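## Task

Close the lid of tip box TB4 and push its front edge fully down so that it latches; the lids of the other two boxes must stay fully open. The lid only counts as shut if it stays latched without the robot holding it. Afterwards release it and move the gripper away.

## Robot and tools

Setup: one six-joint arm (a UFACTORY 850-type) with a two-finger parallel gripper and a single camera, cam_wrist (896x504), mounted on the hand. Three tip boxes sit loose on a bench mat. Identify them by the ID printed on each box, not by tape on the bench. Every box must end up flat on the mat. Nothing may be pushed or knocked off the table. A part being held may get a brief tug, and a loose object may get a small push.

Frame: the scene frame has its origin on the table top under the arm base. +z is up, and +y is to the left when looking along +x. The base may be slightly tilted. The reported hand position can be wrong, and the error grows with reach.

execute_actions takes an "actions" list holding zero or one entry. An empty list only reports the current state. A motion entry looks like {"rows": [[...]], "steps": n}: rows is 1 to 15 rows, steps is 1 to 15 (default 15), and each step lasts 1/30 s. Each row is used for one step, and the last row repeats if the steps outnumber the rows. A wait entry has only "steps" (up to 300) and commands nothing new; it returns once that many steps have passed since the previous result. The optional "pictures" boolean turns camera images on or off (they are on by default). A refused call moves nothing.

Row layout: seven numbers, each in [-1, 1]. The first six are joint offsets in this order: waist, shoulder, elbow, forearm roll, wrist pitch, wrist roll. They are scaled so that 1.0 equals 2.036 rad. Each offset is measured from the joint angles in the most recent result that listed them. Before any such result exists in the scene, and for the second and later calls in the same reply, it is measured from the angles at the start of the action. Offsets do not add up from row to row, and an all-zero row drives the arm back to that reference; it is not a hold. The seventh number is the absolute gripper opening: +1 fully open (pad gap 0.084 m), -1 closed.

Joint ranges (rad): waist -6.283..6.283, shoulder -2.304..2.304, elbow -4.224..0.061, forearm roll -6.283..6.283, wrist pitch -2.164..2.164, wrist roll -6.283..6.283. A call that pushes a joint more than 0.010 rad past its range is refused. The true limits can differ from these by up to 0.010 rad either way, and targets beyond them are clipped. "joint sent to its limit" reports such a clip, possibly from an earlier action. No such message does not prove there is room left.

Motion limits: joint targets move at up to 3.14 rad/s and take 0.16 s to reach that speed, with all joints finishing together. Each step, a target is held within 0.623 rad of the measured angle. If the targets would put the gripper more than 70 mm from where it is, they are all pulled back. Big moves therefore span several steps or calls. After you stop commanding, the arm keeps heading for your last row while you think or wait. It gives up once it has nearly stalled or a step is HELD, and the fingers can still finish opening or closing after that.

Gripper geometry: the fingers point along the hand's +z axis and open along its y axis. end_effector_position (link pinch) lies between the pads, about 2 cm behind the fingertips. Closing pushes the tips about 10 mm further along +z. To grip, command an opening well below grip_measured; the lower the command, the harder the squeeze, up to about 24 N per pad on parts up to about 6 cm wide. Closing fast can squeeze harder. Sending grip_measured back unchanged still presses lightly, and wide parts may slip.

Result lines: end_effector_position (m), end_effector_quat_wxyz, linear and angular velocity (m/s, rad/s). Joint positions and Joint velocities list the six joints in column order (rad, rad/s), then the pad gap (m, m/s). grip_measured is the finger opening on the command scale. "joint command not followed" means the clearance check changed or blocked targets; mounts and posts count as part of the arm. HELD marks steps on which your row, fully or in part, was not sent. MOTOR HOT appears at 65 °C. OVER-TEMPERATURE FAULT means the brakes were set at 80 °C until the motors cooled. Holding loads heats motors.

Torque fault: load limits are waist 53.4, shoulder 53.4, elbow 44.5, forearm roll 24, wrist pitch 16.9, wrist roll 16.9 N m, and a held weight counts toward them. If contact pushes a joint to its limit, the arm stops, backs that joint off slightly, pauses 10 s and drops the rest of the call. Press lids with moderate force and approach slowly. Avoid slamming the lid, hitting boxes hard, or dragging them.

zoom_image: {"camera": "cam_wrist", "region": [x0, y0, x1, y1]} gives a close-up of the latest full image. The region is in pixels from the top-left corner and at most 504x504.

Camera: cam_wrist is a pinhole camera with radial distortion, K=[[611.009,0,446.942],[0,611.009,249.44],[0,0,1]] and fovy 44.826°. Its pose follows from the joint readings (frame wrist_camera_optical: +z forward, +x right, +y down). Expect errors of about 0.5% in focal length, 1.5 px in principal point, and 0.5°/2.5 mm in pose.

read_manual: optional section "licences"; returns licence text only and does not move anything.

finished_scene: {"scene": n} with the current scene's number. Call it only after the lid is latched, the gripper has let go and the hand is clear. Replying without any tool call ends everything. Aim for quick, smooth, low-effort motion.

Each tool is called after "Call:" as a command line: name --argument value for each argument, lists and objects as JSON in quotes; but a table of rows of numbers goes row by row, as --pt "numbers of a row", without its own name.

## Session

I'll start by looking at the current state of the scene.

Call:
execute_actions --actions '[]'

Scene clock: 0.00 s of 8400.00 s.
end_effector_position=(+0.2418, -0.2207, +0.1540) grip_measured=+1.00 end_effector_quat_wxyz=(-0.130, +0.873, -0.421, -0.208) end_effector_velocity=(+0.000, +0.001, +0.000) end_effector_angular_velocity=(+0.002, -0.002, +0.002)
Joint positions: [-0.894 -0.182 -0.314  2.46  -0.412 -2.512  0.084]
Joint velocities: [ 0.002 -0.     0.    -0.001 -0.001 -0.001 -0.   ]

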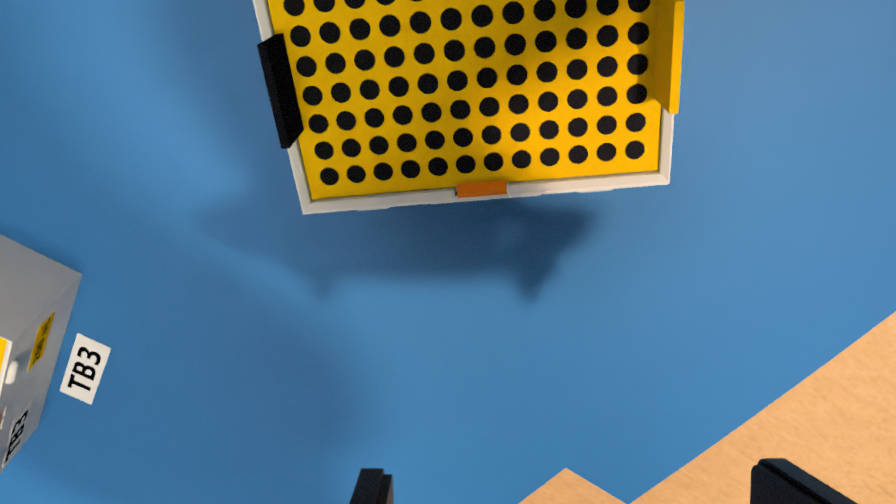

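Call:
zoom_image --camera "cam_wrist" --region '[0, 220, 160, 480]'

Region (0, 220, 160, 480) of cam_wrist's 896x504 image, scaled by 1.938, with more detail than that image has; it fills the left 310 columns of this view, and the rest is white.

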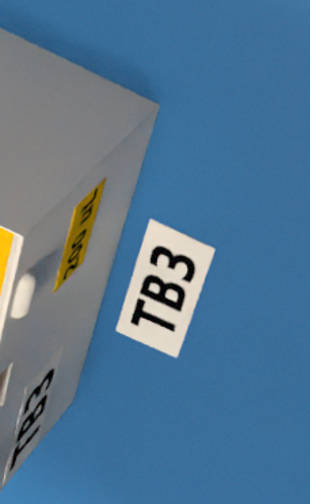

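Call:
execute_actions --actions '[{"rows": [[0.10693, 0.49474, -0.05584, 0.33477, 0.55467, -0.30924, 1]], "steps": 15}]' --pictures false

Scene clock: 120.50 s of 8400.00 s.
end_effector_position=(+0.3517, -0.3336, +0.2353) grip_measured=+1.00 end_effector_quat_wxyz=(-0.021, +0.922, -0.340, -0.181) end_effector_velocity=(+0.198, -0.127, +0.320) end_effector_angular_velocity=(-0.138, +0.036, +0.133)
Joint positions: [-0.762  0.324 -0.384  2.868  0.097 -2.893  0.084]
Joint velocities: [ 0.202  1.202 -0.107  0.648  1.268 -0.588  0.   ]
Steps of this call (steps 1 to 90: nothing new was sent; then 117.00 s passed at rest; steps 91 to 105: all 15 steps of this action). Readings (joint positions):
91: [-0.894 -0.182 -0.314 2.460 -0.411 -2.513]
92: [-0.891 -0.176 -0.315 2.468 -0.402 -2.521]
94: [-0.870 -0.115 -0.325 2.531 -0.338 -2.584]
98: [-0.820 0.045 -0.353 2.682 -0.183 -2.724]
105: the state above

Call:
execute_actions --actions '[{"steps": 30}]'

Scene clock: 122.63 s of 8400.00 s.
end_effector_position=(+0.4034, -0.3227, +0.3987) grip_measured=+1.00 end_effector_quat_wxyz=(-0.073, +0.921, -0.323, -0.204) end_effector_velocity=(-0.000, +0.000, -0.000) end_effector_angular_velocity=(-0.001, -0.000, -0.002)
Joint positions: [-0.676  0.825 -0.428  3.142  0.718 -3.142  0.084]
Joint velocities: [ 0.001  0.     0.001 -0.    -0.002  0.003  0.   ]
Steps of this call (steps 1 to 45: the robot went on to your last target; steps 46 to 64: nothing new was sent). Readings (joint positions):
1: [-0.755 0.364 -0.387 2.890 0.141 -2.913]
2: [-0.749 0.403 -0.391 2.911 0.187 -2.932]
4: [-0.735 0.481 -0.397 2.953 0.285 -2.971]
8: [-0.709 0.634 -0.411 3.037 0.477 -3.047]
64: the state above
The arm was judged still, so your last target was given up. Only a new action makes it travel on or press farther. Fingers that are still opening or closing keep moving.
camera_calibration (this result's frames):
cam_wrist: T_world_to_cam=[[-0.618764, -0.785515, 0.00983864, 0.0198201], [-0.701352, 0.558022, 0.443527, 0.345424], [-0.353887, 0.267538, -0.896207, 0.720574], [0, 0, 0, 1]] pos_world=[0.50953, -0.369966, 0.492384]

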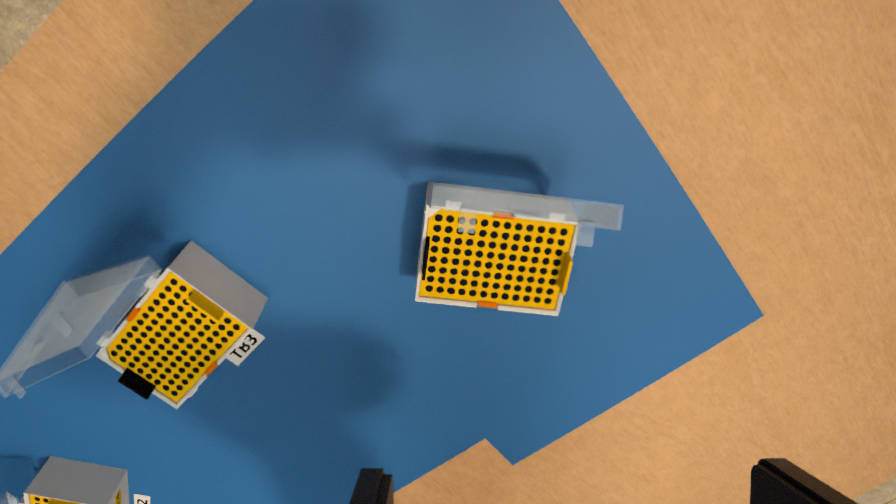

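Call:
execute_actions --actions '[{"rows": [[-0.23961, -0.42350, -0.18912, 0.28546, 0.16835, 0.59064, 1]], "steps": 15}]' --pictures false

Scene clock: 228.87 s of 8400.00 s.
end_effector_position=(+0.3683, -0.3638, +0.3030) grip_measured=+1.00 end_effector_quat_wxyz=(-0.013, -0.314, +0.838, +0.446) end_effector_velocity=(-0.139, -0.047, -0.230) end_effector_angular_velocity=(-0.347, +2.555, -2.851)
Joint positions: [-1.087  0.131 -0.752  3.631  1.006 -2.299  0.084]
Joint velocities: [-0.565 -1.238 -0.445  0.673  0.398  2.517 -0.   ]
Steps of this call (steps 1 to 90: nothing new was sent; then 102.73 s passed at rest; steps 91 to 105: all 15 steps of this action). Readings (joint positions):
91: [-0.677 0.825 -0.428 3.142 0.718 -3.141]
92: [-0.682 0.818 -0.433 3.149 0.723 -3.133]
94: [-0.735 0.752 -0.475 3.212 0.761 -3.064]
98: [-0.926 0.479 -0.627 3.438 0.892 -2.793]
105: the state above

Call:
execute_actions --actions '[{"rows": [[-0.27736, -0.50614, -0.21911, 0.33075, 0.19524, 0.76724, 1]], "steps": 15}]' --pictures false

Call:
execute_actions --actions '[{"steps": 20}]'

Scene clock: 234.67 s of 8400.00 s.
end_effector_position=(+0.2587, -0.4513, +0.1754) grip_measured=+1.00 end_effector_quat_wxyz=(-0.115, +0.495, +0.730, +0.457) end_effector_velocity=(-0.281, -0.092, -0.189) end_effector_angular_velocity=(+0.386, +1.389, -2.113)
Joint positions: [-1.467 -0.531 -1.052  4.084  1.273 -1.412  0.084]
Joint velocities: [-0.51  -1.023 -0.403  0.61   0.359  1.437 -0.   ]
Steps of this call (steps 1 to 30: the robot went on to your last target; steps 31 to 90: nothing new was sent; then 2.30 s passed at rest; steps 91 to 105: all 15 steps of this action). Readings (joint positions):
91: [-1.164 -0.038 -0.813 3.723 1.061 -1.939]
92: [-1.170 -0.044 -0.818 3.730 1.066 -1.930]
94: [-1.219 -0.105 -0.858 3.789 1.102 -1.866]
98: [-1.334 -0.270 -0.947 3.925 1.179 -1.704]
105: the state above

Scene clock: 235.33 s of 8400.00 s.
end_effector_position=(+0.1397, -0.4761, +0.1155) grip_measured=+1.00 end_effector_quat_wxyz=(-0.164, +0.832, +0.343, +0.403) end_effector_velocity=(-0.005, +0.002, -0.001) end_effector_angular_velocity=(+0.007, +0.010, -0.016)
Joint positions: [-1.651 -0.898 -1.198  4.304  1.404 -0.738  0.084]
Joint velocities: [-0.005 -0.01  -0.001  0.002  0.     0.01  -0.   ]
Steps of this call (steps 1 to 20: the robot went on to your last target). Readings (joint positions):
1: [-1.484 -0.565 -1.066 4.104 1.285 -1.362]
2: [-1.501 -0.598 -1.079 4.124 1.297 -1.310]
4: [-1.532 -0.661 -1.104 4.162 1.319 -1.195]
8: [-1.595 -0.785 -1.153 4.236 1.363 -0.956]
20: the state above
camera_calibration (this result's frames):
cam_wrist: T_world_to_cam=[[0.695612, -0.718302, 0.0129059, -0.413067], [-0.451887, -0.451437, -0.769417, -0.00371195], [0.5585, 0.529383, -0.638616, 0.381938], [0, 0, 0, 1]] pos_world=[0.0723444, -0.500574, 0.246387]

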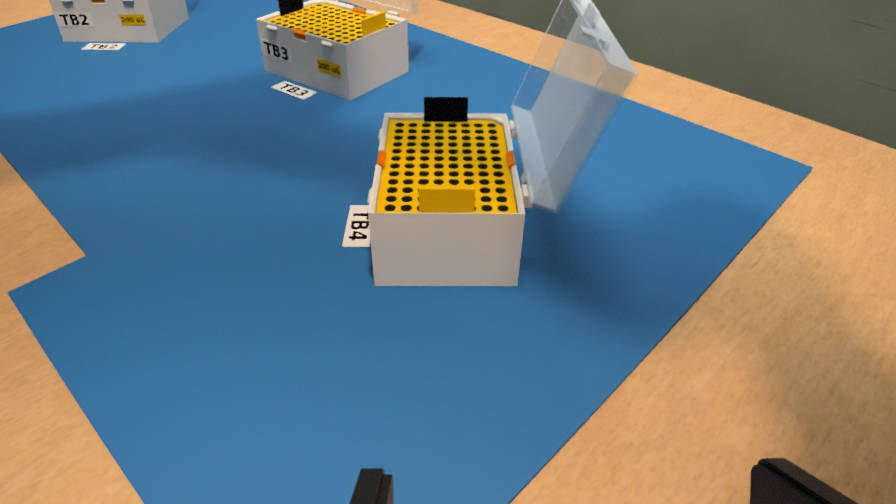

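Call:
zoom_image --camera "cam_wrist" --region '[330, 0, 660, 300]'

Region (330, 0, 660, 300) of cam_wrist's 896x504 image, scaled by 1.527, with more detail than that image has; it fills the top 458 rows of this view, and the rest is white.

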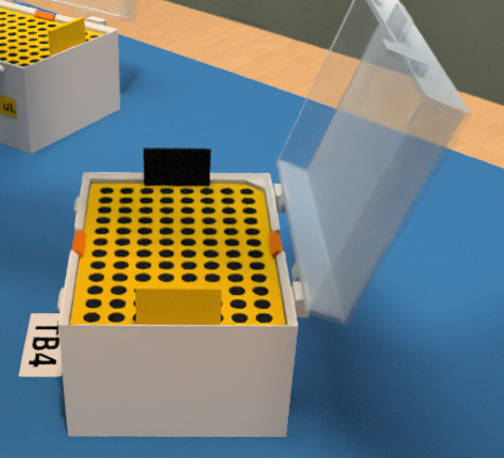

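Call:
execute_actions --actions '[{"rows": [[0.41703, 0.57060, 0.39129, -0.67203, -0.90228, 0.48205, -1]], "steps": 15}]' --pictures false

Call:
execute_actions --actions '[{"steps": 25}]'

Scene clock: 355.83 s of 8400.00 s.
end_effector_position=(+0.2277, -0.3055, +0.1704) grip_measured=-1.00 end_effector_quat_wxyz=(-0.450, +0.720, +0.424, +0.315) end_effector_velocity=(+0.096, +0.340, +0.217) end_effector_angular_velocity=(+0.502, +0.463, +1.659)
Joint positions: [-1.309 -0.553 -0.863  3.958  1.057 -0.391  0.   ]
Joint velocities: [ 0.937  1.024  0.85  -1.029 -1.029  1.029  0.   ]
Steps of this call (steps 1 to 15: the robot went on to your last target; steps 16 to 90: nothing new was sent; then 117.00 s passed at rest; steps 91 to 105: all 15 steps of this action). Readings (joint positions):
91: [-1.651 -0.899 -1.198 4.304 1.403 -0.737]
92: [-1.645 -0.892 -1.190 4.296 1.394 -0.729]
94: [-1.598 -0.845 -1.142 4.249 1.347 -0.681]
98: [-1.500 -0.747 -1.046 4.151 1.250 -0.584]
105: the state above

Scene clock: 356.67 s of 8400.00 s.
end_effector_position=(+0.4331, -0.4033, +0.2040) grip_measured=-1.00 end_effector_quat_wxyz=(+0.039, +0.388, +0.920, -0.028) end_effector_velocity=(+0.140, -0.033, +0.037) end_effector_angular_velocity=(-0.217, -0.528, +0.154)
Joint positions: [-0.805  0.258 -0.405  2.945 -0.405  0.239  0.   ]
Joint velocities: [ 0.057  0.108  0.051 -0.175 -0.506  0.073  0.   ]
Steps of this call (steps 1 to 25: the robot went on to your last target). Readings (joint positions):
1: [-1.277 -0.517 -0.834 3.921 1.020 -0.354]
2: [-1.242 -0.476 -0.803 3.880 0.979 -0.313]
4: [-1.164 -0.374 -0.731 3.777 0.875 -0.214]
8: [-0.986 -0.083 -0.570 3.479 0.579 0.008]
25: the state above
camera_calibration (this result's frames):
cam_wrist: T_world_to_cam=[[0.714357, 0.699743, -0.00734082, 0.00193696], [0.695541, -0.708836, 0.117362, -0.551819], [0.0769198, -0.0889442, -0.993062, 0.267612], [0, 0, 0, 1]] pos_world=[0.361844, -0.368702, 0.330532]

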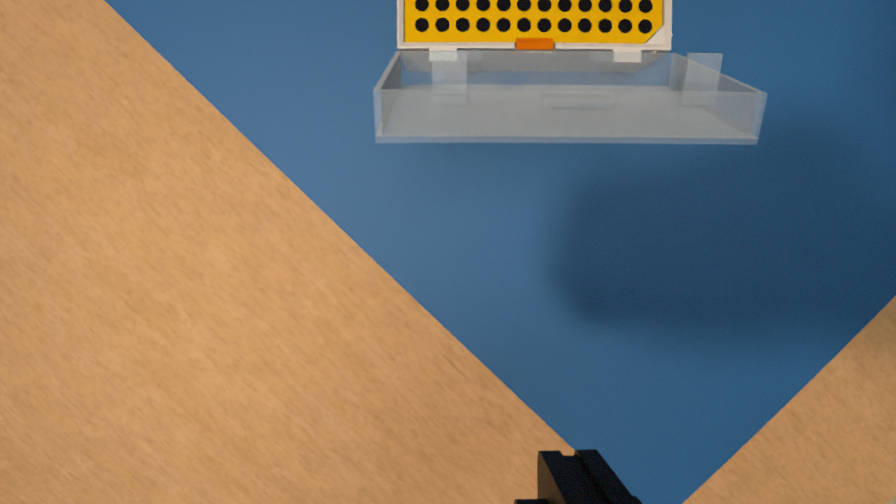

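Call:
zoom_image --camera "cam_wrist" --region '[350, 0, 800, 170]'

Region (350, 0, 800, 170) of cam_wrist's 896x504 image, scaled by 1.120, with more detail than that image has; it fills the top 190 rows of this view, and the rest is white.

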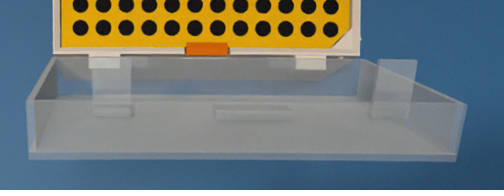

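Call:
execute_actions --actions '[{"rows": [[0.01972, -0.14386, -0.06679, -0.00727, 0.00998, 0.00950, -1]], "steps": 15}]' --pictures false

Call:
execute_actions --actions '[{"steps": 15}]'

Scene clock: 426.03 s of 8400.00 s.
end_effector_position=(+0.4134, -0.3667, +0.1210) grip_measured=-1.00 end_effector_quat_wxyz=(-0.039, +0.386, +0.921, +0.017) end_effector_velocity=(-0.001, +0.000, -0.005) end_effector_angular_velocity=(+0.005, +0.007, -0.001)
Joint positions: [-0.765 -0.032 -0.54   2.931 -0.385  0.258  0.   ]
Joint velocities: [-0.    -0.016 -0.01   0.001  0.003  0.     0.   ]
Steps of this call (steps 1 to 30: the robot went on to your last target; steps 31 to 90: nothing new was sent; then 65.87 s passed at rest; steps 91 to 105: all 15 steps of this action). Readings (joint positions):
91: [-0.802 0.264 -0.402 2.936 -0.433 0.243]
92: [-0.801 0.257 -0.405 2.935 -0.432 0.243]
94: [-0.793 0.193 -0.437 2.934 -0.421 0.247]
98: [-0.772 0.020 -0.515 2.932 -0.394 0.255]
105: the state above

Scene clock: 426.53 s of 8400.00 s.
end_effector_position=(+0.4129, -0.3662, +0.1203) grip_measured=-1.00 end_effector_quat_wxyz=(-0.040, +0.386, +0.921, +0.018) end_effector_velocity=(-0.001, +0.000, -0.000) end_effector_angular_velocity=(+0.001, +0.001, -0.000)
Joint positions: [-0.765 -0.035 -0.541  2.931 -0.384  0.258  0.   ]
Joint velocities: [-0.    -0.001 -0.     0.    -0.    -0.     0.   ]
Steps of this call (steps 1 to 15: the robot went on to your last target). Readings (joint positions):
1: [-0.765 -0.033 -0.540 2.931 -0.385 0.258]
2: [-0.765 -0.033 -0.540 2.931 -0.385 0.258]
4: [-0.765 -0.034 -0.540 2.931 -0.385 0.258]
8: [-0.765 -0.034 -0.541 2.931 -0.384 0.258]
15: the state above
The arm was judged still, so your last target was given up. Only a new action makes it travel on or press farther. Fingers that are still opening or closing keep moving.
camera_calibration (this result's frames):
cam_wrist: T_world_to_cam=[[0.712728, 0.701234, 0.0170193, -0.0119273], [0.7007, -0.71065, -0.0632129, -0.482676], [-0.0322323, 0.0569791, -0.997855, 0.288359], [0, 0, 0, 1]] pos_world=[0.356007, -0.351081, 0.257432]

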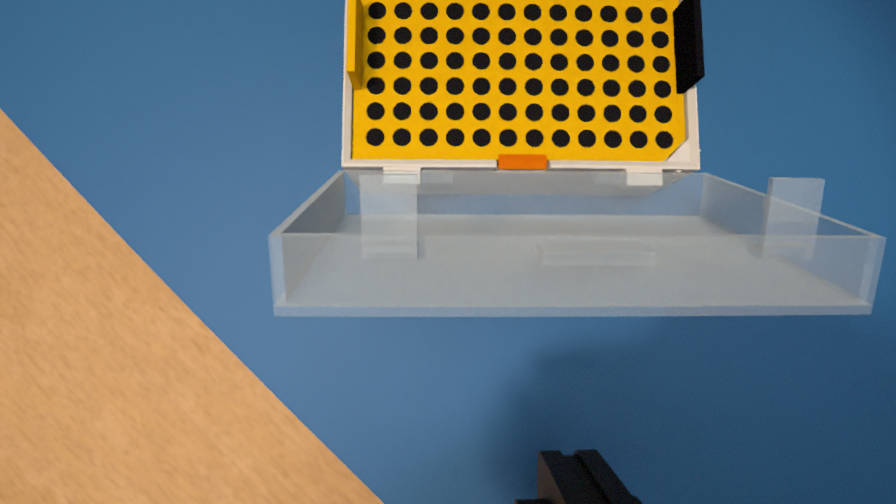

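Call:
execute_actions --actions '[{"rows": [ [0.00017,-0.00042,0.00161,0.00120,-0.00197,-0.00115,-1], [0.00033,-0.00083,0.00321,0.00240,-0.00394,-0.00230,-1], [0.00050,-0.00125,0.00482,0.00360,-0.00592,-0.00345,-1], [0.00067,-0.00166,0.00643,0.00480,-0.00789,-0.00460,-1], [0.00083,-0.00208,0.00804,0.00600,-0.00986,-0.00575,-1], [0.00100,-0.00250,0.00964,0.00720,-0.01183,-0.00691,-1], [0.00116,-0.00291,0.01125,0.00840,-0.01380,-0.00806,-1], [0.00133,-0.00333,0.01286,0.00960,-0.01578,-0.00921,-1], [0.00150,-0.00375,0.01447,0.01080,-0.01775,-0.01036,-1], [0.00166,-0.00416,0.01607,0.01200,-0.01972,-0.01151,-1], [0.00183,-0.00458,0.01768,0.01320,-0.02169,-0.01266,-1], [0.00200,-0.00499,0.01929,0.01440,-0.02366,-0.01381,-1], [0.00216,-0.00541,0.02090,0.01561,-0.02564,-0.01496,-1], [0.00233,-0.00583,0.02250,0.01681,-0.02761,-0.01611,-1], [0.00250,-0.00624,0.02411,0.01801,-0.02958,-0.01726,-1] ], "steps": 15}]'

Scene clock: 455.73 s of 8400.00 s.
end_effector_position=(+0.3993, -0.3522, +0.1201) grip_measured=-1.00 end_effector_quat_wxyz=(-0.040, +0.386, +0.921, +0.018) end_effector_velocity=(-0.035, +0.035, +0.001) end_effector_angular_velocity=(-0.002, +0.001, +0.000)
Joint positions: [-0.761 -0.045 -0.503  2.959 -0.431  0.231  0.   ]
Joint velocities: [ 0.01  -0.024  0.098  0.072 -0.12  -0.069  0.   ]
Steps of this call (steps 1 to 90: nothing new was sent; then 25.70 s passed at rest; steps 91 to 105: all 15 steps of this action). Readings (joint positions):
91: [-0.765 -0.035 -0.541 2.931 -0.384 0.258]
92: [-0.765 -0.035 -0.540 2.931 -0.385 0.258]
94: [-0.765 -0.036 -0.537 2.934 -0.390 0.255]
98: [-0.764 -0.039 -0.525 2.942 -0.403 0.247]
105: the state above
camera_calibration (this result's frames):
cam_wrist: T_world_to_cam=[[0.712795, 0.701158, 0.0173562, -0.0121073], [0.700639, -0.7107, -0.0633364, -0.46321], [-0.0320737, 0.0573063, -0.997841, 0.28704], [0, 0, 0, 1]] pos_world=[0.342379, -0.337163, 0.257293]

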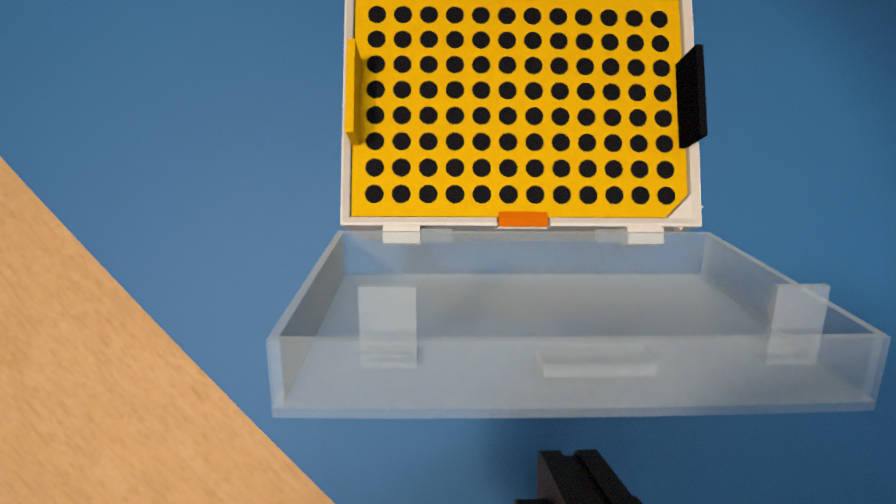

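Call:
execute_actions --actions '[{"rows": [ [0.000708,-0.001668,0.006361,0.004422,-0.008094,-0.004357,-1], [0.000817,-0.002054,0.007264,0.004988,-0.009361,-0.004882,-1], [0.000926,-0.00244,0.008168,0.005554,-0.010629,-0.005408,-1], [0.001035,-0.002826,0.009072,0.00612,-0.011896,-0.005933,-1], [0.001144,-0.003212,0.009976,0.006686,-0.013163,-0.006459,-1], [0.001252,-0.003598,0.010879,0.007252,-0.01443,-0.006984,-1], [0.001361,-0.003984,0.011783,0.007818,-0.015697,-0.00751,-1], [0.00147,-0.00437,0.012687,0.008384,-0.016965,-0.008035,-1], [0.001579,-0.004756,0.01359,0.00895,-0.018232,-0.008561,-1], [0.001688,-0.005142,0.014494,0.009516,-0.019499,-0.009086,-1], [0.001797,-0.005528,0.015398,0.010082,-0.020766,-0.009612,-1], [0.001906,-0.005914,0.016301,0.010648,-0.022033,-0.010137,-1], [0.002015,-0.0063,0.017205,0.011214,-0.023301,-0.010663,-1], [0.002124,-0.006686,0.018109,0.01178,-0.024568,-0.011188,-1], [0.002233,-0.007072,0.019013,0.012346,-0.025835,-0.011714,-1] ], "steps": 15}]'

Scene clock: 476.90 s of 8400.00 s.
end_effector_position=(+0.3873, -0.3398, +0.1200) grip_measured=-1.00 end_effector_quat_wxyz=(-0.039, +0.386, +0.921, +0.018) end_effector_velocity=(-0.021, +0.020, -0.001) end_effector_angular_velocity=(-0.002, -0.000, -0.004)
Joint positions: [-0.757 -0.056 -0.47   2.981 -0.475  0.211  0.   ]
Joint velocities: [ 0.004 -0.024  0.054  0.035 -0.078 -0.03   0.   ]
Steps of this call (steps 1 to 30: the robot went on to your last target; steps 31 to 90: nothing new was sent; then 17.67 s passed at rest; steps 91 to 105: all 15 steps of this action). Readings (joint positions):
91: [-0.760 -0.047 -0.492 2.967 -0.445 0.223]
92: [-0.760 -0.047 -0.491 2.968 -0.445 0.223]
94: [-0.760 -0.048 -0.489 2.969 -0.448 0.222]
98: [-0.759 -0.051 -0.483 2.973 -0.457 0.218]
105: the state above
camera_calibration (this result's frames):
cam_wrist: T_world_to_cam=[[0.712662, 0.701279, 0.0179111, -0.0122377], [0.700805, -0.710573, -0.062917, -0.446096], [-0.0313952, 0.0573907, -0.997858, 0.285593], [0, 0, 0, 1]] pos_world=[0.330314, -0.324792, 0.257134]

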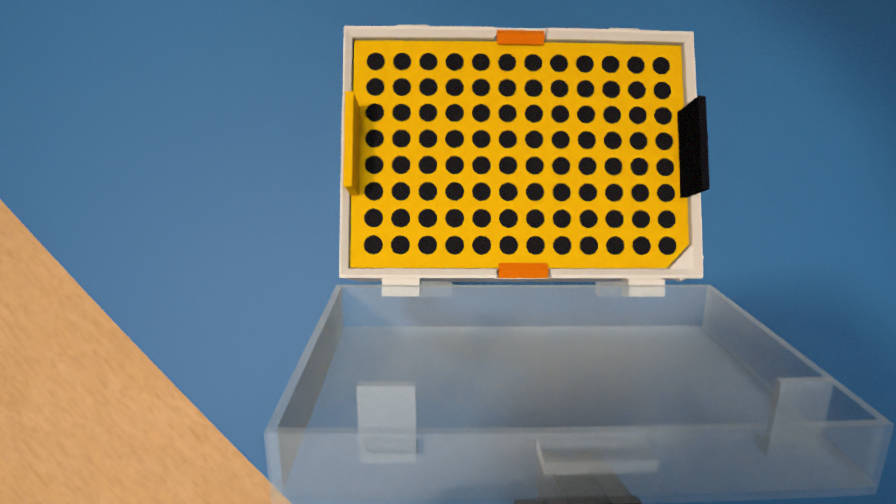

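Call:
execute_actions --actions '[{"rows": [ [0.000377,-0.002055,0.003708,0.002106,-0.005491,-0.002416,-1], [0.000486,-0.002441,0.004612,0.002672,-0.006758,-0.002942,-1], [0.000595,-0.002827,0.005516,0.003238,-0.008026,-0.003467,-1], [0.000704,-0.003213,0.006419,0.003804,-0.009293,-0.003993,-1], [0.000813,-0.003599,0.007323,0.00437,-0.01056,-0.004518,-1], [0.000922,-0.003985,0.008227,0.004936,-0.011827,-0.005044,-1], [0.001031,-0.004371,0.00913,0.005502,-0.013094,-0.005569,-1], [0.00114,-0.004757,0.010034,0.006068,-0.014362,-0.006095,-1], [0.001249,-0.005143,0.010938,0.006634,-0.015629,-0.00662,-1], [0.001358,-0.005529,0.011842,0.0072,-0.016896,-0.007146,-1], [0.001466,-0.005915,0.012745,0.007766,-0.018163,-0.007671,-1], [0.001575,-0.006301,0.013649,0.008332,-0.01943,-0.008197,-1], [0.001684,-0.006687,0.014553,0.008898,-0.020698,-0.008722,-1], [0.001793,-0.007073,0.015456,0.009464,-0.021965,-0.009248,-1], [0.001902,-0.007459,0.01636,0.01003,-0.023232,-0.009773,-1] ], "steps": 15}]'

Scene clock: 491.57 s of 8400.00 s.
end_effector_position=(+0.3766, -0.3291, +0.1200) grip_measured=-1.00 end_effector_quat_wxyz=(-0.039, +0.386, +0.922, +0.018) end_effector_velocity=(-0.021, +0.020, +0.001) end_effector_angular_velocity=(-0.003, +0.001, -0.002)
Joint positions: [-0.754 -0.069 -0.443  2.997 -0.514  0.194  0.   ]
Joint velocities: [ 0.007 -0.024  0.054  0.036 -0.077 -0.03   0.   ]
Steps of this call (steps 1 to 15: the robot went on to your last target; steps 16 to 90: nothing new was sent; then 11.17 s passed at rest; steps 91 to 105: all 15 steps of this action). Readings (joint positions):
91: [-0.757 -0.059 -0.464 2.984 -0.484 0.207]
92: [-0.757 -0.059 -0.464 2.984 -0.484 0.207]
94: [-0.757 -0.060 -0.462 2.985 -0.487 0.205]
98: [-0.756 -0.064 -0.455 2.989 -0.496 0.202]
105: the state above
camera_calibration (this result's frames):
cam_wrist: T_world_to_cam=[[0.712066, 0.701888, 0.0177718, -0.0116606], [0.701391, -0.709957, -0.0633414, -0.430986], [-0.0318414, 0.0575682, -0.997834, 0.284831], [0, 0, 0, 1]] pos_world=[0.319662, -0.314194, 0.257122]

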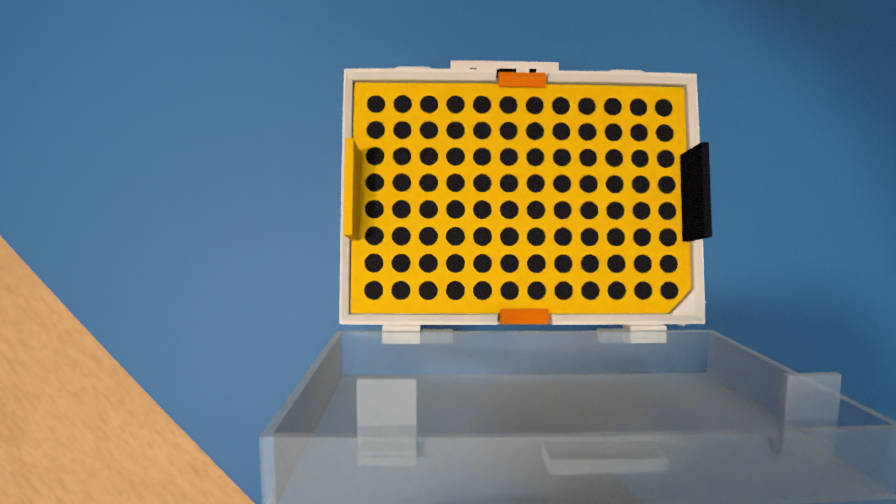

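Call:
execute_actions --actions '[{"rows": [ [0.000549,-0.001628,0.00393,0.002622,-0.005445,-0.001822,-1], [0.00067,-0.002181,0.004761,0.003074,-0.006812,-0.002219,-1], [0.000792,-0.002733,0.005592,0.003525,-0.00818,-0.002617,-1], [0.000913,-0.003286,0.006423,0.003977,-0.009547,-0.003015,-1], [0.001035,-0.003838,0.007254,0.004428,-0.010915,-0.003413,-1], [0.001156,-0.00439,0.008085,0.004879,-0.012282,-0.00381,-1], [0.001278,-0.004943,0.008916,0.005331,-0.01365,-0.004208,-1], [0.001399,-0.005495,0.009747,0.005782,-0.015017,-0.004606,-1], [0.001521,-0.006048,0.010578,0.006234,-0.016385,-0.005003,-1], [0.001642,-0.0066,0.011409,0.006685,-0.017752,-0.005401,-1], [0.001764,-0.007152,0.01224,0.007136,-0.01912,-0.005799,-1], [0.001885,-0.007705,0.013071,0.007588,-0.020487,-0.006196,-1], [0.002007,-0.008257,0.013902,0.008039,-0.021855,-0.006594,-1], [0.002128,-0.00881,0.014733,0.008491,-0.023222,-0.006992,-1], [0.00225,-0.009362,0.015564,0.008942,-0.02459,-0.00739,-1] ], "steps": 15}]'

Scene clock: 505.30 s of 8400.00 s.
end_effector_position=(+0.3661, -0.3183, +0.1198) grip_measured=-1.00 end_effector_quat_wxyz=(-0.040, +0.386, +0.921, +0.018) end_effector_velocity=(-0.021, +0.022, -0.000) end_effector_angular_velocity=(+0.001, -0.001, +0.000)
Joint positions: [-0.751 -0.084 -0.417  3.012 -0.555  0.182  0.   ]
Joint velocities: [ 0.008 -0.034  0.052  0.027 -0.085 -0.024  0.   ]
Steps of this call (steps 1 to 15: the robot went on to your last target; steps 16 to 90: nothing new was sent; then 10.23 s passed at rest; steps 91 to 105: all 15 steps of this action). Readings (joint positions):
91: [-0.754 -0.072 -0.437 3.001 -0.523 0.191]
92: [-0.753 -0.072 -0.436 3.001 -0.523 0.191]
94: [-0.753 -0.073 -0.434 3.003 -0.526 0.190]
98: [-0.752 -0.077 -0.428 3.006 -0.536 0.187]
105: the state above
camera_calibration (this result's frames):
cam_wrist: T_world_to_cam=[[0.712896, 0.701046, 0.0177085, -0.0122979], [0.700544, -0.710784, -0.0634334, -0.415887], [-0.0318828, 0.057627, -0.997829, 0.283801], [0, 0, 0, 1]] pos_world=[0.309163, -0.303339, 0.257021]

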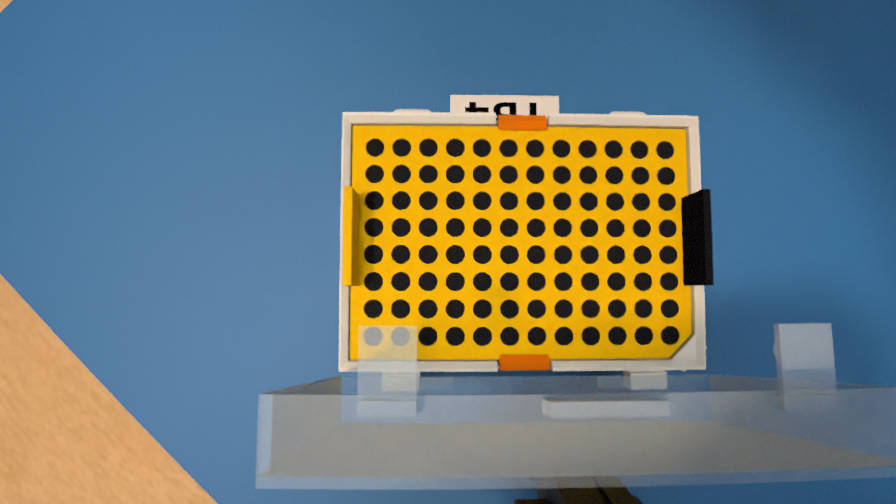

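Call:
execute_actions --actions '[{"rows": [ [0.000898,-0.002546,0.003625,0.002026,-0.005819,-0.001893,-1], [0.00102,-0.003099,0.004456,0.002478,-0.007187,-0.002291,-1], [0.001141,-0.003651,0.005287,0.002929,-0.008554,-0.002689,-1], [0.001263,-0.004204,0.006118,0.003381,-0.009922,-0.003086,-1], [0.001384,-0.004756,0.006949,0.003832,-0.011289,-0.003484,-1], [0.001506,-0.005308,0.00778,0.004283,-0.012657,-0.003882,-1], [0.001627,-0.005861,0.008611,0.004735,-0.014024,-0.004279,-1], [0.001749,-0.006413,0.009442,0.005186,-0.015392,-0.004677,-1], [0.00187,-0.006966,0.010273,0.005638,-0.016759,-0.005075,-1], [0.001992,-0.007518,0.011104,0.006089,-0.018127,-0.005473,-1], [0.002113,-0.00807,0.011935,0.00654,-0.019494,-0.00587,-1], [0.002235,-0.008623,0.012766,0.006992,-0.020862,-0.006268,-1], [0.002356,-0.009175,0.013597,0.007443,-0.022229,-0.006666,-1], [0.002478,-0.009728,0.014428,0.007895,-0.023597,-0.007063,-1], [0.002599,-0.01028,0.015259,0.008346,-0.024964,-0.007461,-1] ], "steps": 15}]'

Scene clock: 520.17 s of 8400.00 s.
end_effector_position=(+0.3556, -0.3073, +0.1200) grip_measured=-1.00 end_effector_quat_wxyz=(-0.040, +0.386, +0.922, +0.018) end_effector_velocity=(-0.021, +0.021, +0.001) end_effector_angular_velocity=(-0.001, -0.000, +0.002)
Joint positions: [-0.746 -0.102 -0.391  3.026 -0.596  0.169  0.   ]
Joint velocities: [ 0.008 -0.033  0.05   0.027 -0.083 -0.024  0.   ]
Steps of this call (steps 1 to 15: the robot went on to your last target; steps 16 to 90: nothing new was sent; then 11.37 s passed at rest; steps 91 to 105: all 15 steps of this action). Readings (joint positions):
91: [-0.750 -0.088 -0.411 3.015 -0.564 0.179]
92: [-0.749 -0.088 -0.411 3.016 -0.565 0.179]
94: [-0.749 -0.090 -0.409 3.017 -0.568 0.178]
98: [-0.748 -0.094 -0.403 3.020 -0.577 0.175]
105: the state above
camera_calibration (this result's frames):
cam_wrist: T_world_to_cam=[[0.712349, 0.701597, 0.0178962, -0.0121976], [0.701083, -0.710192, -0.0641125, -0.400564], [-0.0322715, 0.0582172, -0.997782, 0.283288], [0, 0, 0, 1]] pos_world=[0.29866, -0.292412, 0.257197]

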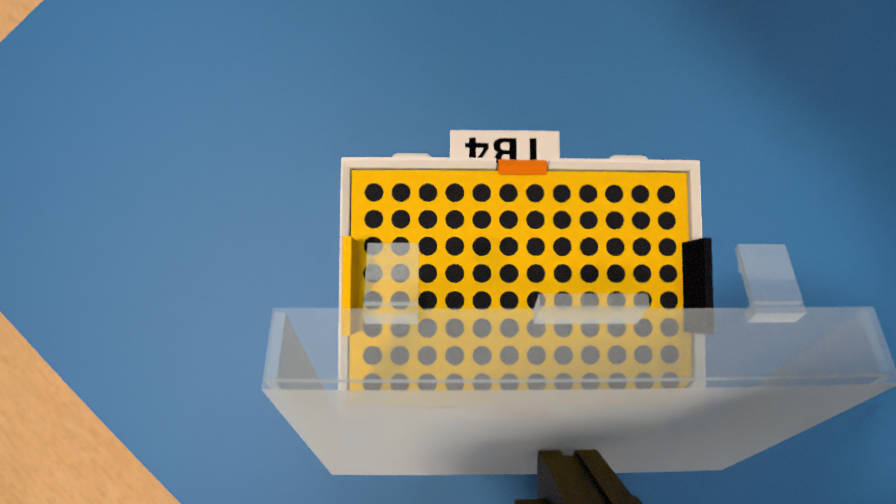

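Call:
execute_actions --actions '[{"rows": [ [0.000278,-0.002184,0.003238,0.001841,-0.006309,-0.001377,-1], [0.000414,-0.002928,0.003986,0.002214,-0.00779,-0.001678,-1], [0.00055,-0.003673,0.004734,0.002586,-0.009272,-0.001979,-1], [0.000686,-0.004418,0.005482,0.002958,-0.010753,-0.00228,-1], [0.000823,-0.005163,0.00623,0.003331,-0.012234,-0.002581,-1], [0.000959,-0.005907,0.006978,0.003703,-0.013715,-0.002881,-1], [0.001095,-0.006652,0.007726,0.004075,-0.015196,-0.003182,-1], [0.001231,-0.007397,0.008474,0.004447,-0.016678,-0.003483,-1], [0.001367,-0.008141,0.009222,0.00482,-0.018159,-0.003784,-1], [0.001503,-0.008886,0.00997,0.005192,-0.01964,-0.004085,-1], [0.001639,-0.009631,0.010718,0.005564,-0.021121,-0.004386,-1], [0.001775,-0.010375,0.011466,0.005937,-0.022602,-0.004687,-1], [0.001911,-0.01112,0.012214,0.006309,-0.024084,-0.004988,-1], [0.002047,-0.011865,0.012962,0.006681,-0.025565,-0.005289,-1], [0.002184,-0.01261,0.01371,0.007054,-0.027046,-0.00559,-1] ], "steps": 15}]'

Scene clock: 582.73 s of 8400.00 s.
end_effector_position=(+0.3455, -0.2973, +0.1198) grip_measured=-1.00 end_effector_quat_wxyz=(-0.039, +0.386, +0.921, +0.018) end_effector_velocity=(-0.021, +0.022, -0.000) end_effector_angular_velocity=(+0.001, +0.001, +0.000)
Joint positions: [-0.743 -0.122 -0.368  3.038 -0.641  0.16   0.   ]
Joint velocities: [ 0.009 -0.046  0.046  0.023 -0.089 -0.019  0.   ]
Steps of this call (steps 1 to 15: the robot went on to your last target; steps 16 to 90: nothing new was sent; then 59.07 s passed at rest; steps 91 to 105: all 15 steps of this action). Readings (joint positions):
91: [-0.745 -0.105 -0.385 3.029 -0.606 0.167]
92: [-0.745 -0.105 -0.385 3.029 -0.606 0.167]
94: [-0.745 -0.107 -0.384 3.030 -0.610 0.166]
98: [-0.744 -0.112 -0.379 3.033 -0.621 0.164]
105: the state above
camera_calibration (this result's frames):
cam_wrist: T_world_to_cam=[[0.71291, 0.701028, 0.0178628, -0.0124481], [0.700573, -0.71086, -0.0622565, -0.386672], [-0.0309456, 0.0568975, -0.9979, 0.281333], [0, 0, 0, 1]] pos_world=[0.288472, -0.28215, 0.256892]

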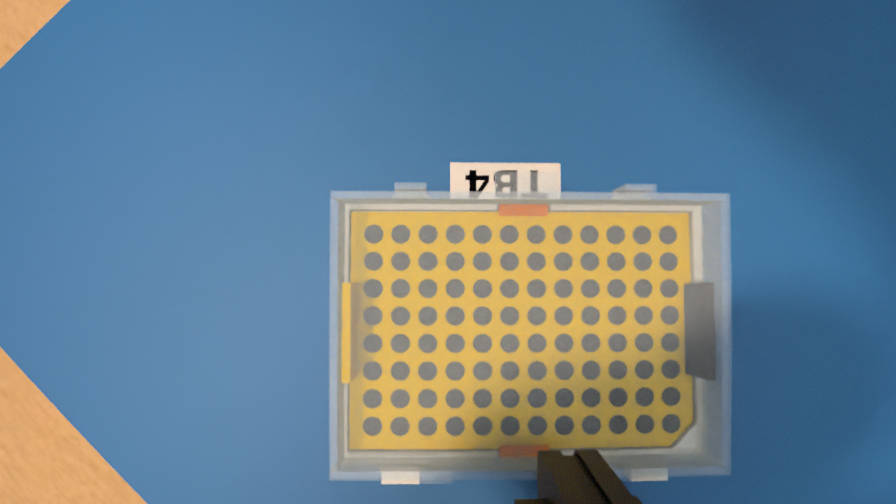

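Call:
execute_actions --actions '[{"rows": [ [0.000992,-0.004352,0.003983,0.00194,-0.008055,-0.001803,-1], [0.001277,-0.005918,0.005555,0.002721,-0.011164,-0.002431,-1], [0.001567,-0.00748,0.007127,0.003507,-0.014278,-0.003065,-1], [0.001852,-0.009042,0.008698,0.004288,-0.017387,-0.003698,-1], [0.002137,-0.010609,0.01027,0.005069,-0.020496,-0.004327,-1], [0.002421,-0.012171,0.011837,0.00585,-0.023605,-0.004961,-1], [0.002711,-0.013738,0.013409,0.006631,-0.026719,-0.005594,-1], [0.003021,-0.015648,0.014828,0.007318,-0.03003,-0.006095,-1], [0.00334,-0.017613,0.016218,0.007991,-0.033379,-0.006577,-1], [0.003659,-0.019583,0.017613,0.008659,-0.036724,-0.007058,-1], [0.003973,-0.021552,0.019003,0.009332,-0.040074,-0.007539,-1], [0.004293,-0.023522,0.020398,0.01,-0.043423,-0.008021,-1], [0.004612,-0.025486,0.021788,0.010673,-0.046768,-0.008502,-1], [0.004926,-0.027456,0.023178,0.011346,-0.050118,-0.008983,-1], [0.005246,-0.029425,0.024573,0.012014,-0.053468,-0.009465,-1] ], "steps": 15}]' --pictures false

Scene clock: 669.20 s of 8400.00 s.
end_effector_position=(+0.3261, -0.2772, +0.1197) grip_measured=-1.00 end_effector_quat_wxyz=(-0.039, +0.386, +0.922, +0.018) end_effector_velocity=(-0.045, +0.044, -0.001) end_effector_angular_velocity=(-0.001, +0.001, -0.002)
Joint positions: [-0.734 -0.169 -0.328  3.058 -0.727  0.144  0.   ]
Joint velocities: [ 0.017 -0.12   0.085  0.042 -0.203 -0.029  0.   ]
Steps of this call (steps 1 to 30: the robot went on to your last target; steps 31 to 90: nothing new was sent; then 82.97 s passed at rest; steps 91 to 105: all 15 steps of this action). Readings (joint positions):
91: [-0.742 -0.127 -0.363 3.041 -0.652 0.158]
92: [-0.741 -0.128 -0.363 3.041 -0.653 0.158]
94: [-0.741 -0.132 -0.359 3.043 -0.660 0.156]
98: [-0.738 -0.143 -0.348 3.048 -0.681 0.152]
105: the state above

Call:
execute_actions --actions '[]'

Scene clock: 689.90 s of 8400.00 s.
end_effector_position=(+0.3211, -0.2722, +0.1198) grip_measured=-1.00 end_effector_quat_wxyz=(-0.039, +0.386, +0.922, +0.018) end_effector_velocity=(+0.000, -0.001, -0.000) end_effector_angular_velocity=(-0.001, -0.001, +0.004)
Joint positions: [-0.732 -0.182 -0.318  3.063 -0.75   0.141  0.   ]
Joint velocities: [-0.001  0.001 -0.001 -0.     0.001 -0.004  0.   ]
Steps of this call (steps 1 to 30: the robot went on to your last target; steps 31 to 90: nothing new was sent; then 17.70 s passed at rest). Readings (joint positions):
1: [-0.733 -0.173 -0.325 3.059 -0.734 0.143]
2: [-0.733 -0.176 -0.323 3.060 -0.739 0.142]
4: [-0.732 -0.180 -0.320 3.062 -0.746 0.141]
8: [-0.732 -0.182 -0.319 3.062 -0.750 0.141]
90: the state above
The arm was judged still, so your last target was given up. Only a new action makes it travel on or press farther. Fingers that are still opening or closing keep moving.
camera_calibration (this result's frames):
cam_wrist: T_world_to_cam=[[0.712325, 0.701615, 0.0181707, -0.0123092], [0.70116, -0.710239, -0.0627316, -0.351698], [-0.0311079, 0.0574258, -0.997865, 0.279329], [0, 0, 0, 1]] pos_world=[0.264054, -0.257194, 0.256894]

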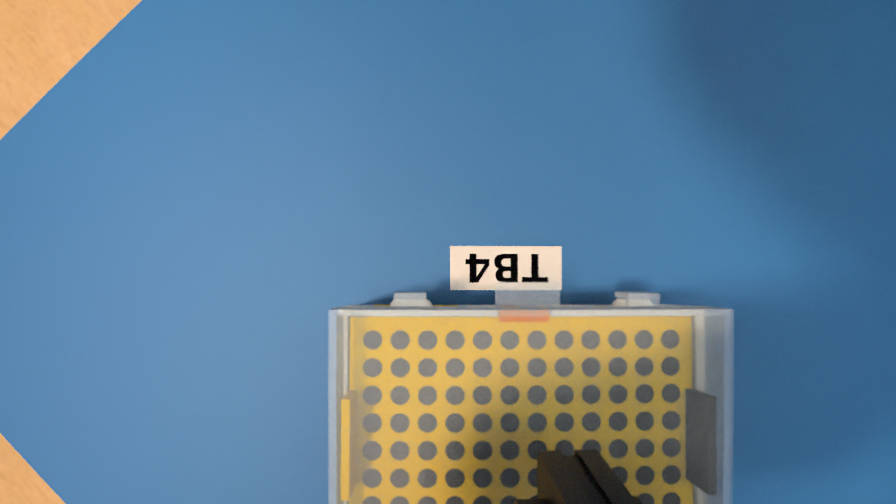

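Call:
execute_actions --actions '[{"rows": [[0.00005,-0.00037,0.00021,0.00010,-0.00058,-0.00007,-1],[0.00022,-0.00147,0.00081,0.00039,-0.00228,-0.00026,-1],[0.00048,-0.00325,0.00180,0.00086,-0.00503,-0.00057,-1],[0.00083,-0.00563,0.00312,0.00149,-0.00871,-0.00099,-1],[0.00125,-0.00851,0.00471,0.00225,-0.01317,-0.00150,-1],[0.00172,-0.01176,0.00651,0.00311,-0.01819,-0.00208,-1],[0.00223,-0.01524,0.00843,0.00403,-0.02358,-0.00269,-1],[0.00276,-0.01880,0.01040,0.00496,-0.02908,-0.00332,-1],[0.00327,-0.02228,0.01232,0.00588,-0.03447,-0.00393,-1],[0.00374,-0.02553,0.01412,0.00674,-0.03950,-0.00451,-1],[0.00416,-0.02841,0.01572,0.00750,-0.04395,-0.00502,-1],[0.00451,-0.03079,0.01703,0.00813,-0.04763,-0.00544,-1],[0.00477,-0.03257,0.01802,0.00860,-0.05038,-0.00575,-1],[0.00494,-0.03367,0.01862,0.00889,-0.05208,-0.00594,-1],[0.00499,-0.03404,0.01883,0.00899,-0.05266,-0.00601,-1]], "steps": 15}]' --pictures false

Scene clock: 739.77 s of 8400.00 s.
end_effector_position=(+0.3020, -0.2529, +0.1198) grip_measured=-1.00 end_effector_quat_wxyz=(-0.040, +0.386, +0.922, +0.018) end_effector_velocity=(-0.042, +0.041, +0.003) end_effector_angular_velocity=(+0.000, +0.005, +0.004)
Joint positions: [-0.723 -0.241 -0.285  3.078 -0.841  0.13   0.   ]
Joint velocities: [ 0.018 -0.129  0.072  0.035 -0.197 -0.025  0.   ]
Steps of this call (steps 1 to 90: nothing new was sent; then 46.37 s passed at rest; steps 91 to 105: all 15 steps of this action). Readings (joint positions):
91: [-0.732 -0.182 -0.318 3.063 -0.750 0.141]
92: [-0.732 -0.182 -0.318 3.063 -0.751 0.141]
94: [-0.732 -0.184 -0.317 3.063 -0.754 0.140]
98: [-0.729 -0.199 -0.309 3.067 -0.777 0.138]
105: the state above

Call:
execute_actions --actions '[]'

Scene clock: 743.20 s of 8400.00 s.
end_effector_position=(+0.2990, -0.2498, +0.1200) grip_measured=-1.00 end_effector_quat_wxyz=(-0.039, +0.386, +0.922, +0.018) end_effector_velocity=(+0.000, -0.001, +0.000) end_effector_angular_velocity=(-0.003, -0.001, -0.002)
Joint positions: [-0.722 -0.251 -0.28   3.081 -0.857  0.128  0.   ]
Joint velocities: [-0.002  0.002 -0.    -0.    -0.     0.002  0.   ]
Steps of this call (steps 1 to 30: the robot went on to your last target; steps 31 to 90: nothing new was sent; then 0.43 s passed at rest). Readings (joint positions):
1: [-0.723 -0.245 -0.283 3.079 -0.846 0.130]
2: [-0.722 -0.247 -0.282 3.080 -0.850 0.129]
4: [-0.722 -0.250 -0.281 3.080 -0.855 0.129]
8: [-0.722 -0.251 -0.280 3.081 -0.857 0.129]
90: the state above
The arm was judged still, so your last target was given up. Only a new action makes it travel on or press farther. Fingers that are still opening or closing keep moving.
camera_calibration (this result's frames):
cam_wrist: T_world_to_cam=[[0.711923, 0.702024, 0.0181296, -0.0119789], [0.701563, -0.709833, -0.0628244, -0.320296], [-0.0312352, 0.0574452, -0.99786, 0.277626], [0, 0, 0, 1]] pos_world=[0.241907, -0.234895, 0.257126]

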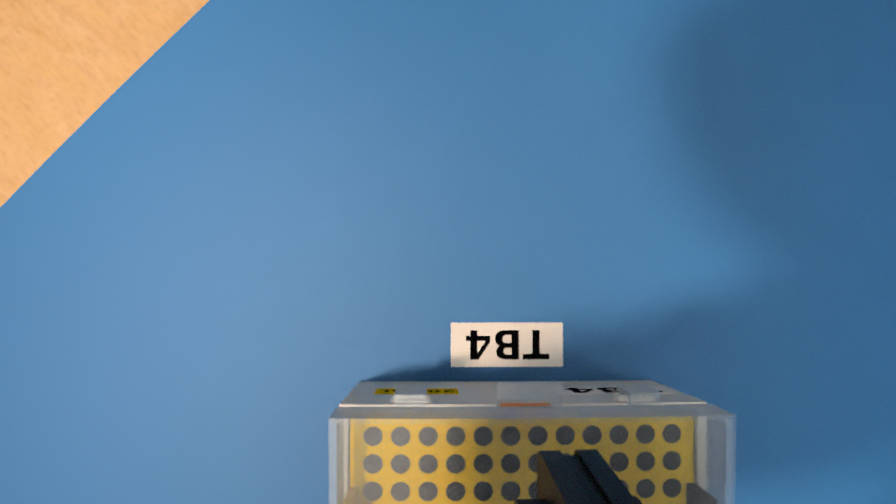

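Call:
zoom_image --camera "cam_wrist" --region '[320, 370, 760, 504]'

Region (320, 370, 760, 504) of cam_wrist's 896x504 image, scaled by 1.145, with more detail than that image has; it fills the top 153 rows of this view, and the rest is white.

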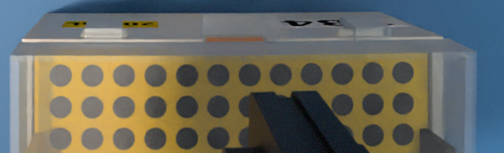

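Call:
execute_actions --actions '[{"rows": [[0.00001,-0.00038,-0.00025,0.00002,-0.00012,-0.00001,-1],[0.00006,-0.00148,-0.00100,0.00008,-0.00048,-0.00004,-1],[0.00013,-0.00328,-0.00221,0.00018,-0.00107,-0.00008,-1],[0.00022,-0.00568,-0.00383,0.00032,-0.00185,-0.00015,-1],[0.00034,-0.00858,-0.00579,0.00048,-0.00279,-0.00022,-1],[0.00046,-0.01186,-0.00800,0.00066,-0.00386,-0.00031,-1],[0.00060,-0.01537,-0.01037,0.00086,-0.00500,-0.00040,-1],[0.00074,-0.01895,-0.01278,0.00106,-0.00616,-0.00049,-1],[0.00088,-0.02246,-0.01515,0.00126,-0.00730,-0.00058,-1],[0.00101,-0.02574,-0.01736,0.00144,-0.00837,-0.00067,-1],[0.00112,-0.02864,-0.01932,0.00160,-0.00931,-0.00074,-1],[0.00121,-0.03104,-0.02094,0.00174,-0.01009,-0.00081,-1],[0.00128,-0.03284,-0.02215,0.00184,-0.01068,-0.00085,-1],[0.00133,-0.03394,-0.02290,0.00190,-0.01104,-0.00088,-1],[0.00134,-0.03432,-0.02315,0.00192,-0.01116,-0.00089,-1]], "steps": 15}]' --pictures false

Call:
execute_actions --actions '[{"steps": 30}]'

Scene clock: 769.63 s of 8400.00 s.
end_effector_position=(+0.2990, -0.2499, +0.1030) grip_measured=-1.00 end_effector_quat_wxyz=(-0.039, +0.386, +0.922, +0.018) end_effector_velocity=(-0.001, +0.000, -0.037) end_effector_angular_velocity=(-0.001, -0.000, +0.000)
Joint positions: [-0.719 -0.311 -0.32   3.084 -0.877  0.127  0.   ]
Joint velocities: [ 0.004 -0.127 -0.086  0.006 -0.041 -0.004  0.   ]
Steps of this call (steps 1 to 90: nothing new was sent; then 22.93 s passed at rest; steps 91 to 105: all 15 steps of this action). Readings (joint positions):
91: [-0.722 -0.251 -0.280 3.081 -0.857 0.128]
92: [-0.722 -0.252 -0.280 3.081 -0.858 0.128]
94: [-0.722 -0.254 -0.281 3.081 -0.858 0.128]
98: [-0.721 -0.269 -0.292 3.082 -0.863 0.128]
105: the state above

Scene clock: 770.63 s of 8400.00 s.
end_effector_position=(+0.2990, -0.2498, +0.1000) grip_measured=-1.00 end_effector_quat_wxyz=(-0.039, +0.386, +0.922, +0.018) end_effector_velocity=(-0.000, -0.001, +0.000) end_effector_angular_velocity=(-0.002, +0.000, -0.002)
Joint positions: [-0.719 -0.321 -0.327  3.085 -0.88   0.127  0.   ]
Joint velocities: [-0.001  0.001  0.     0.001 -0.001  0.     0.   ]
Steps of this call (steps 1 to 30: the robot went on to your last target). Readings (joint positions):
1: [-0.719 -0.315 -0.322 3.084 -0.878 0.127]
2: [-0.719 -0.317 -0.324 3.085 -0.879 0.127]
4: [-0.719 -0.320 -0.326 3.085 -0.880 0.127]
8: [-0.719 -0.321 -0.327 3.085 -0.880 0.127]
30: the state above
The arm was judged still, so your last target was given up. Only a new action makes it travel on or press farther. Fingers that are still opening or closing keep moving.
camera_calibration (this result's frames):
cam_wrist: T_world_to_cam=[[0.711927, 0.70202, 0.0181236, -0.0116767], [0.70156, -0.709838, -0.0628013, -0.321574], [-0.0312229, 0.0574247, -0.997861, 0.257661], [0, 0, 0, 1]] pos_world=[0.241961, -0.234864, 0.237126]

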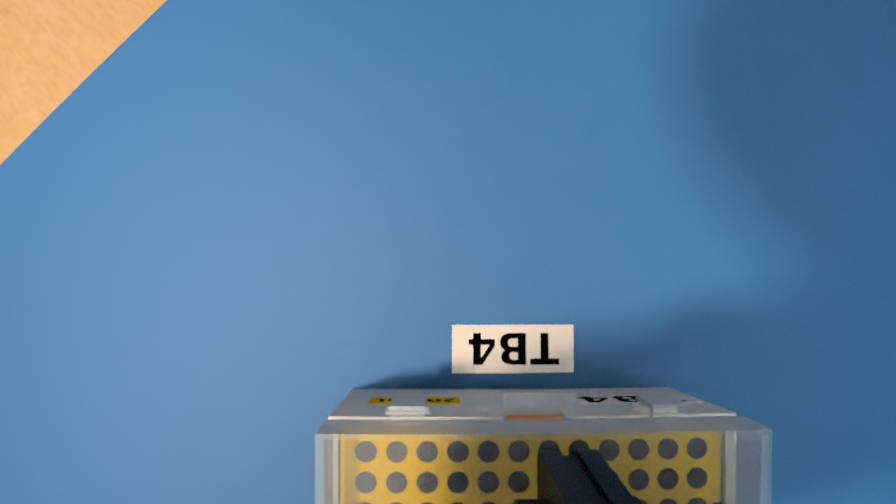

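Call:
execute_actions --actions '[{"rows": [[0.00002,-0.00048,-0.00035,0.00002,-0.00013,-0.00001,-1],[0.00004,-0.00096,-0.00070,0.00005,-0.00026,-0.00002,-1],[0.00005,-0.00145,-0.00106,0.00007,-0.00039,-0.00003,-1],[0.00007,-0.00193,-0.00141,0.00010,-0.00052,-0.00004,-1],[0.00009,-0.00241,-0.00176,0.00012,-0.00065,-0.00005,-1],[0.00011,-0.00289,-0.00211,0.00014,-0.00078,-0.00005,-1],[0.00013,-0.00337,-0.00246,0.00017,-0.00091,-0.00006,-1],[0.00014,-0.00386,-0.00282,0.00019,-0.00104,-0.00007,-1],[0.00016,-0.00434,-0.00317,0.00022,-0.00117,-0.00008,-1],[0.00018,-0.00482,-0.00352,0.00024,-0.00130,-0.00009,-1]], "steps": 15}]' --pictures false

Call:
execute_actions --actions '[{"steps": 20}]' --pictures false

Scene clock: 780.07 s of 8400.00 s.
end_effector_position=(+0.2991, -0.2498, +0.0971) grip_measured=-1.00 end_effector_quat_wxyz=(-0.039, +0.386, +0.922, +0.018) end_effector_velocity=(+0.001, -0.001, -0.002) end_effector_angular_velocity=(-0.001, -0.001, -0.003)
Joint positions: [-0.719 -0.331 -0.334  3.085 -0.883  0.126  0.   ]
Joint velocities: [ 0.    -0.004 -0.004  0.    -0.002  0.002  0.   ]
Steps of this call (steps 1 to 90: nothing new was sent; then 5.93 s passed at rest; steps 91 to 105: all 15 steps of this action). Readings (joint positions):
91: [-0.719 -0.321 -0.327 3.085 -0.880 0.127]
92: [-0.719 -0.321 -0.327 3.085 -0.880 0.127]
94: [-0.719 -0.323 -0.328 3.085 -0.881 0.127]
98: [-0.719 -0.326 -0.330 3.085 -0.881 0.127]
105: the state above

Scene clock: 780.73 s of 8400.00 s.
end_effector_position=(+0.2991, -0.2498, +0.0970) grip_measured=-1.00 end_effector_quat_wxyz=(-0.039, +0.386, +0.922, +0.018) end_effector_velocity=(-0.000, +0.001, +0.000) end_effector_angular_velocity=(+0.002, +0.000, +0.001)
Joint positions: [-0.719 -0.331 -0.334  3.085 -0.883  0.126  0.   ]
Joint velocities: [ 0.002 -0.     0.001  0.001 -0.    -0.001  0.   ]
Steps of this call (steps 1 to 15: the robot went on to your last target; steps 16 to 20: nothing new was sent). Readings (joint positions):
1: [-0.719 -0.331 -0.334 3.085 -0.883 0.126]
2: [-0.719 -0.331 -0.334 3.085 -0.883 0.126]
4: [-0.719 -0.331 -0.334 3.085 -0.883 0.126]
8: [-0.719 -0.331 -0.334 3.085 -0.883 0.126]
20: the state above
The arm was judged still, so your last target was given up. Only a new action makes it travel on or press farther. Fingers that are still opening or closing keep moving.


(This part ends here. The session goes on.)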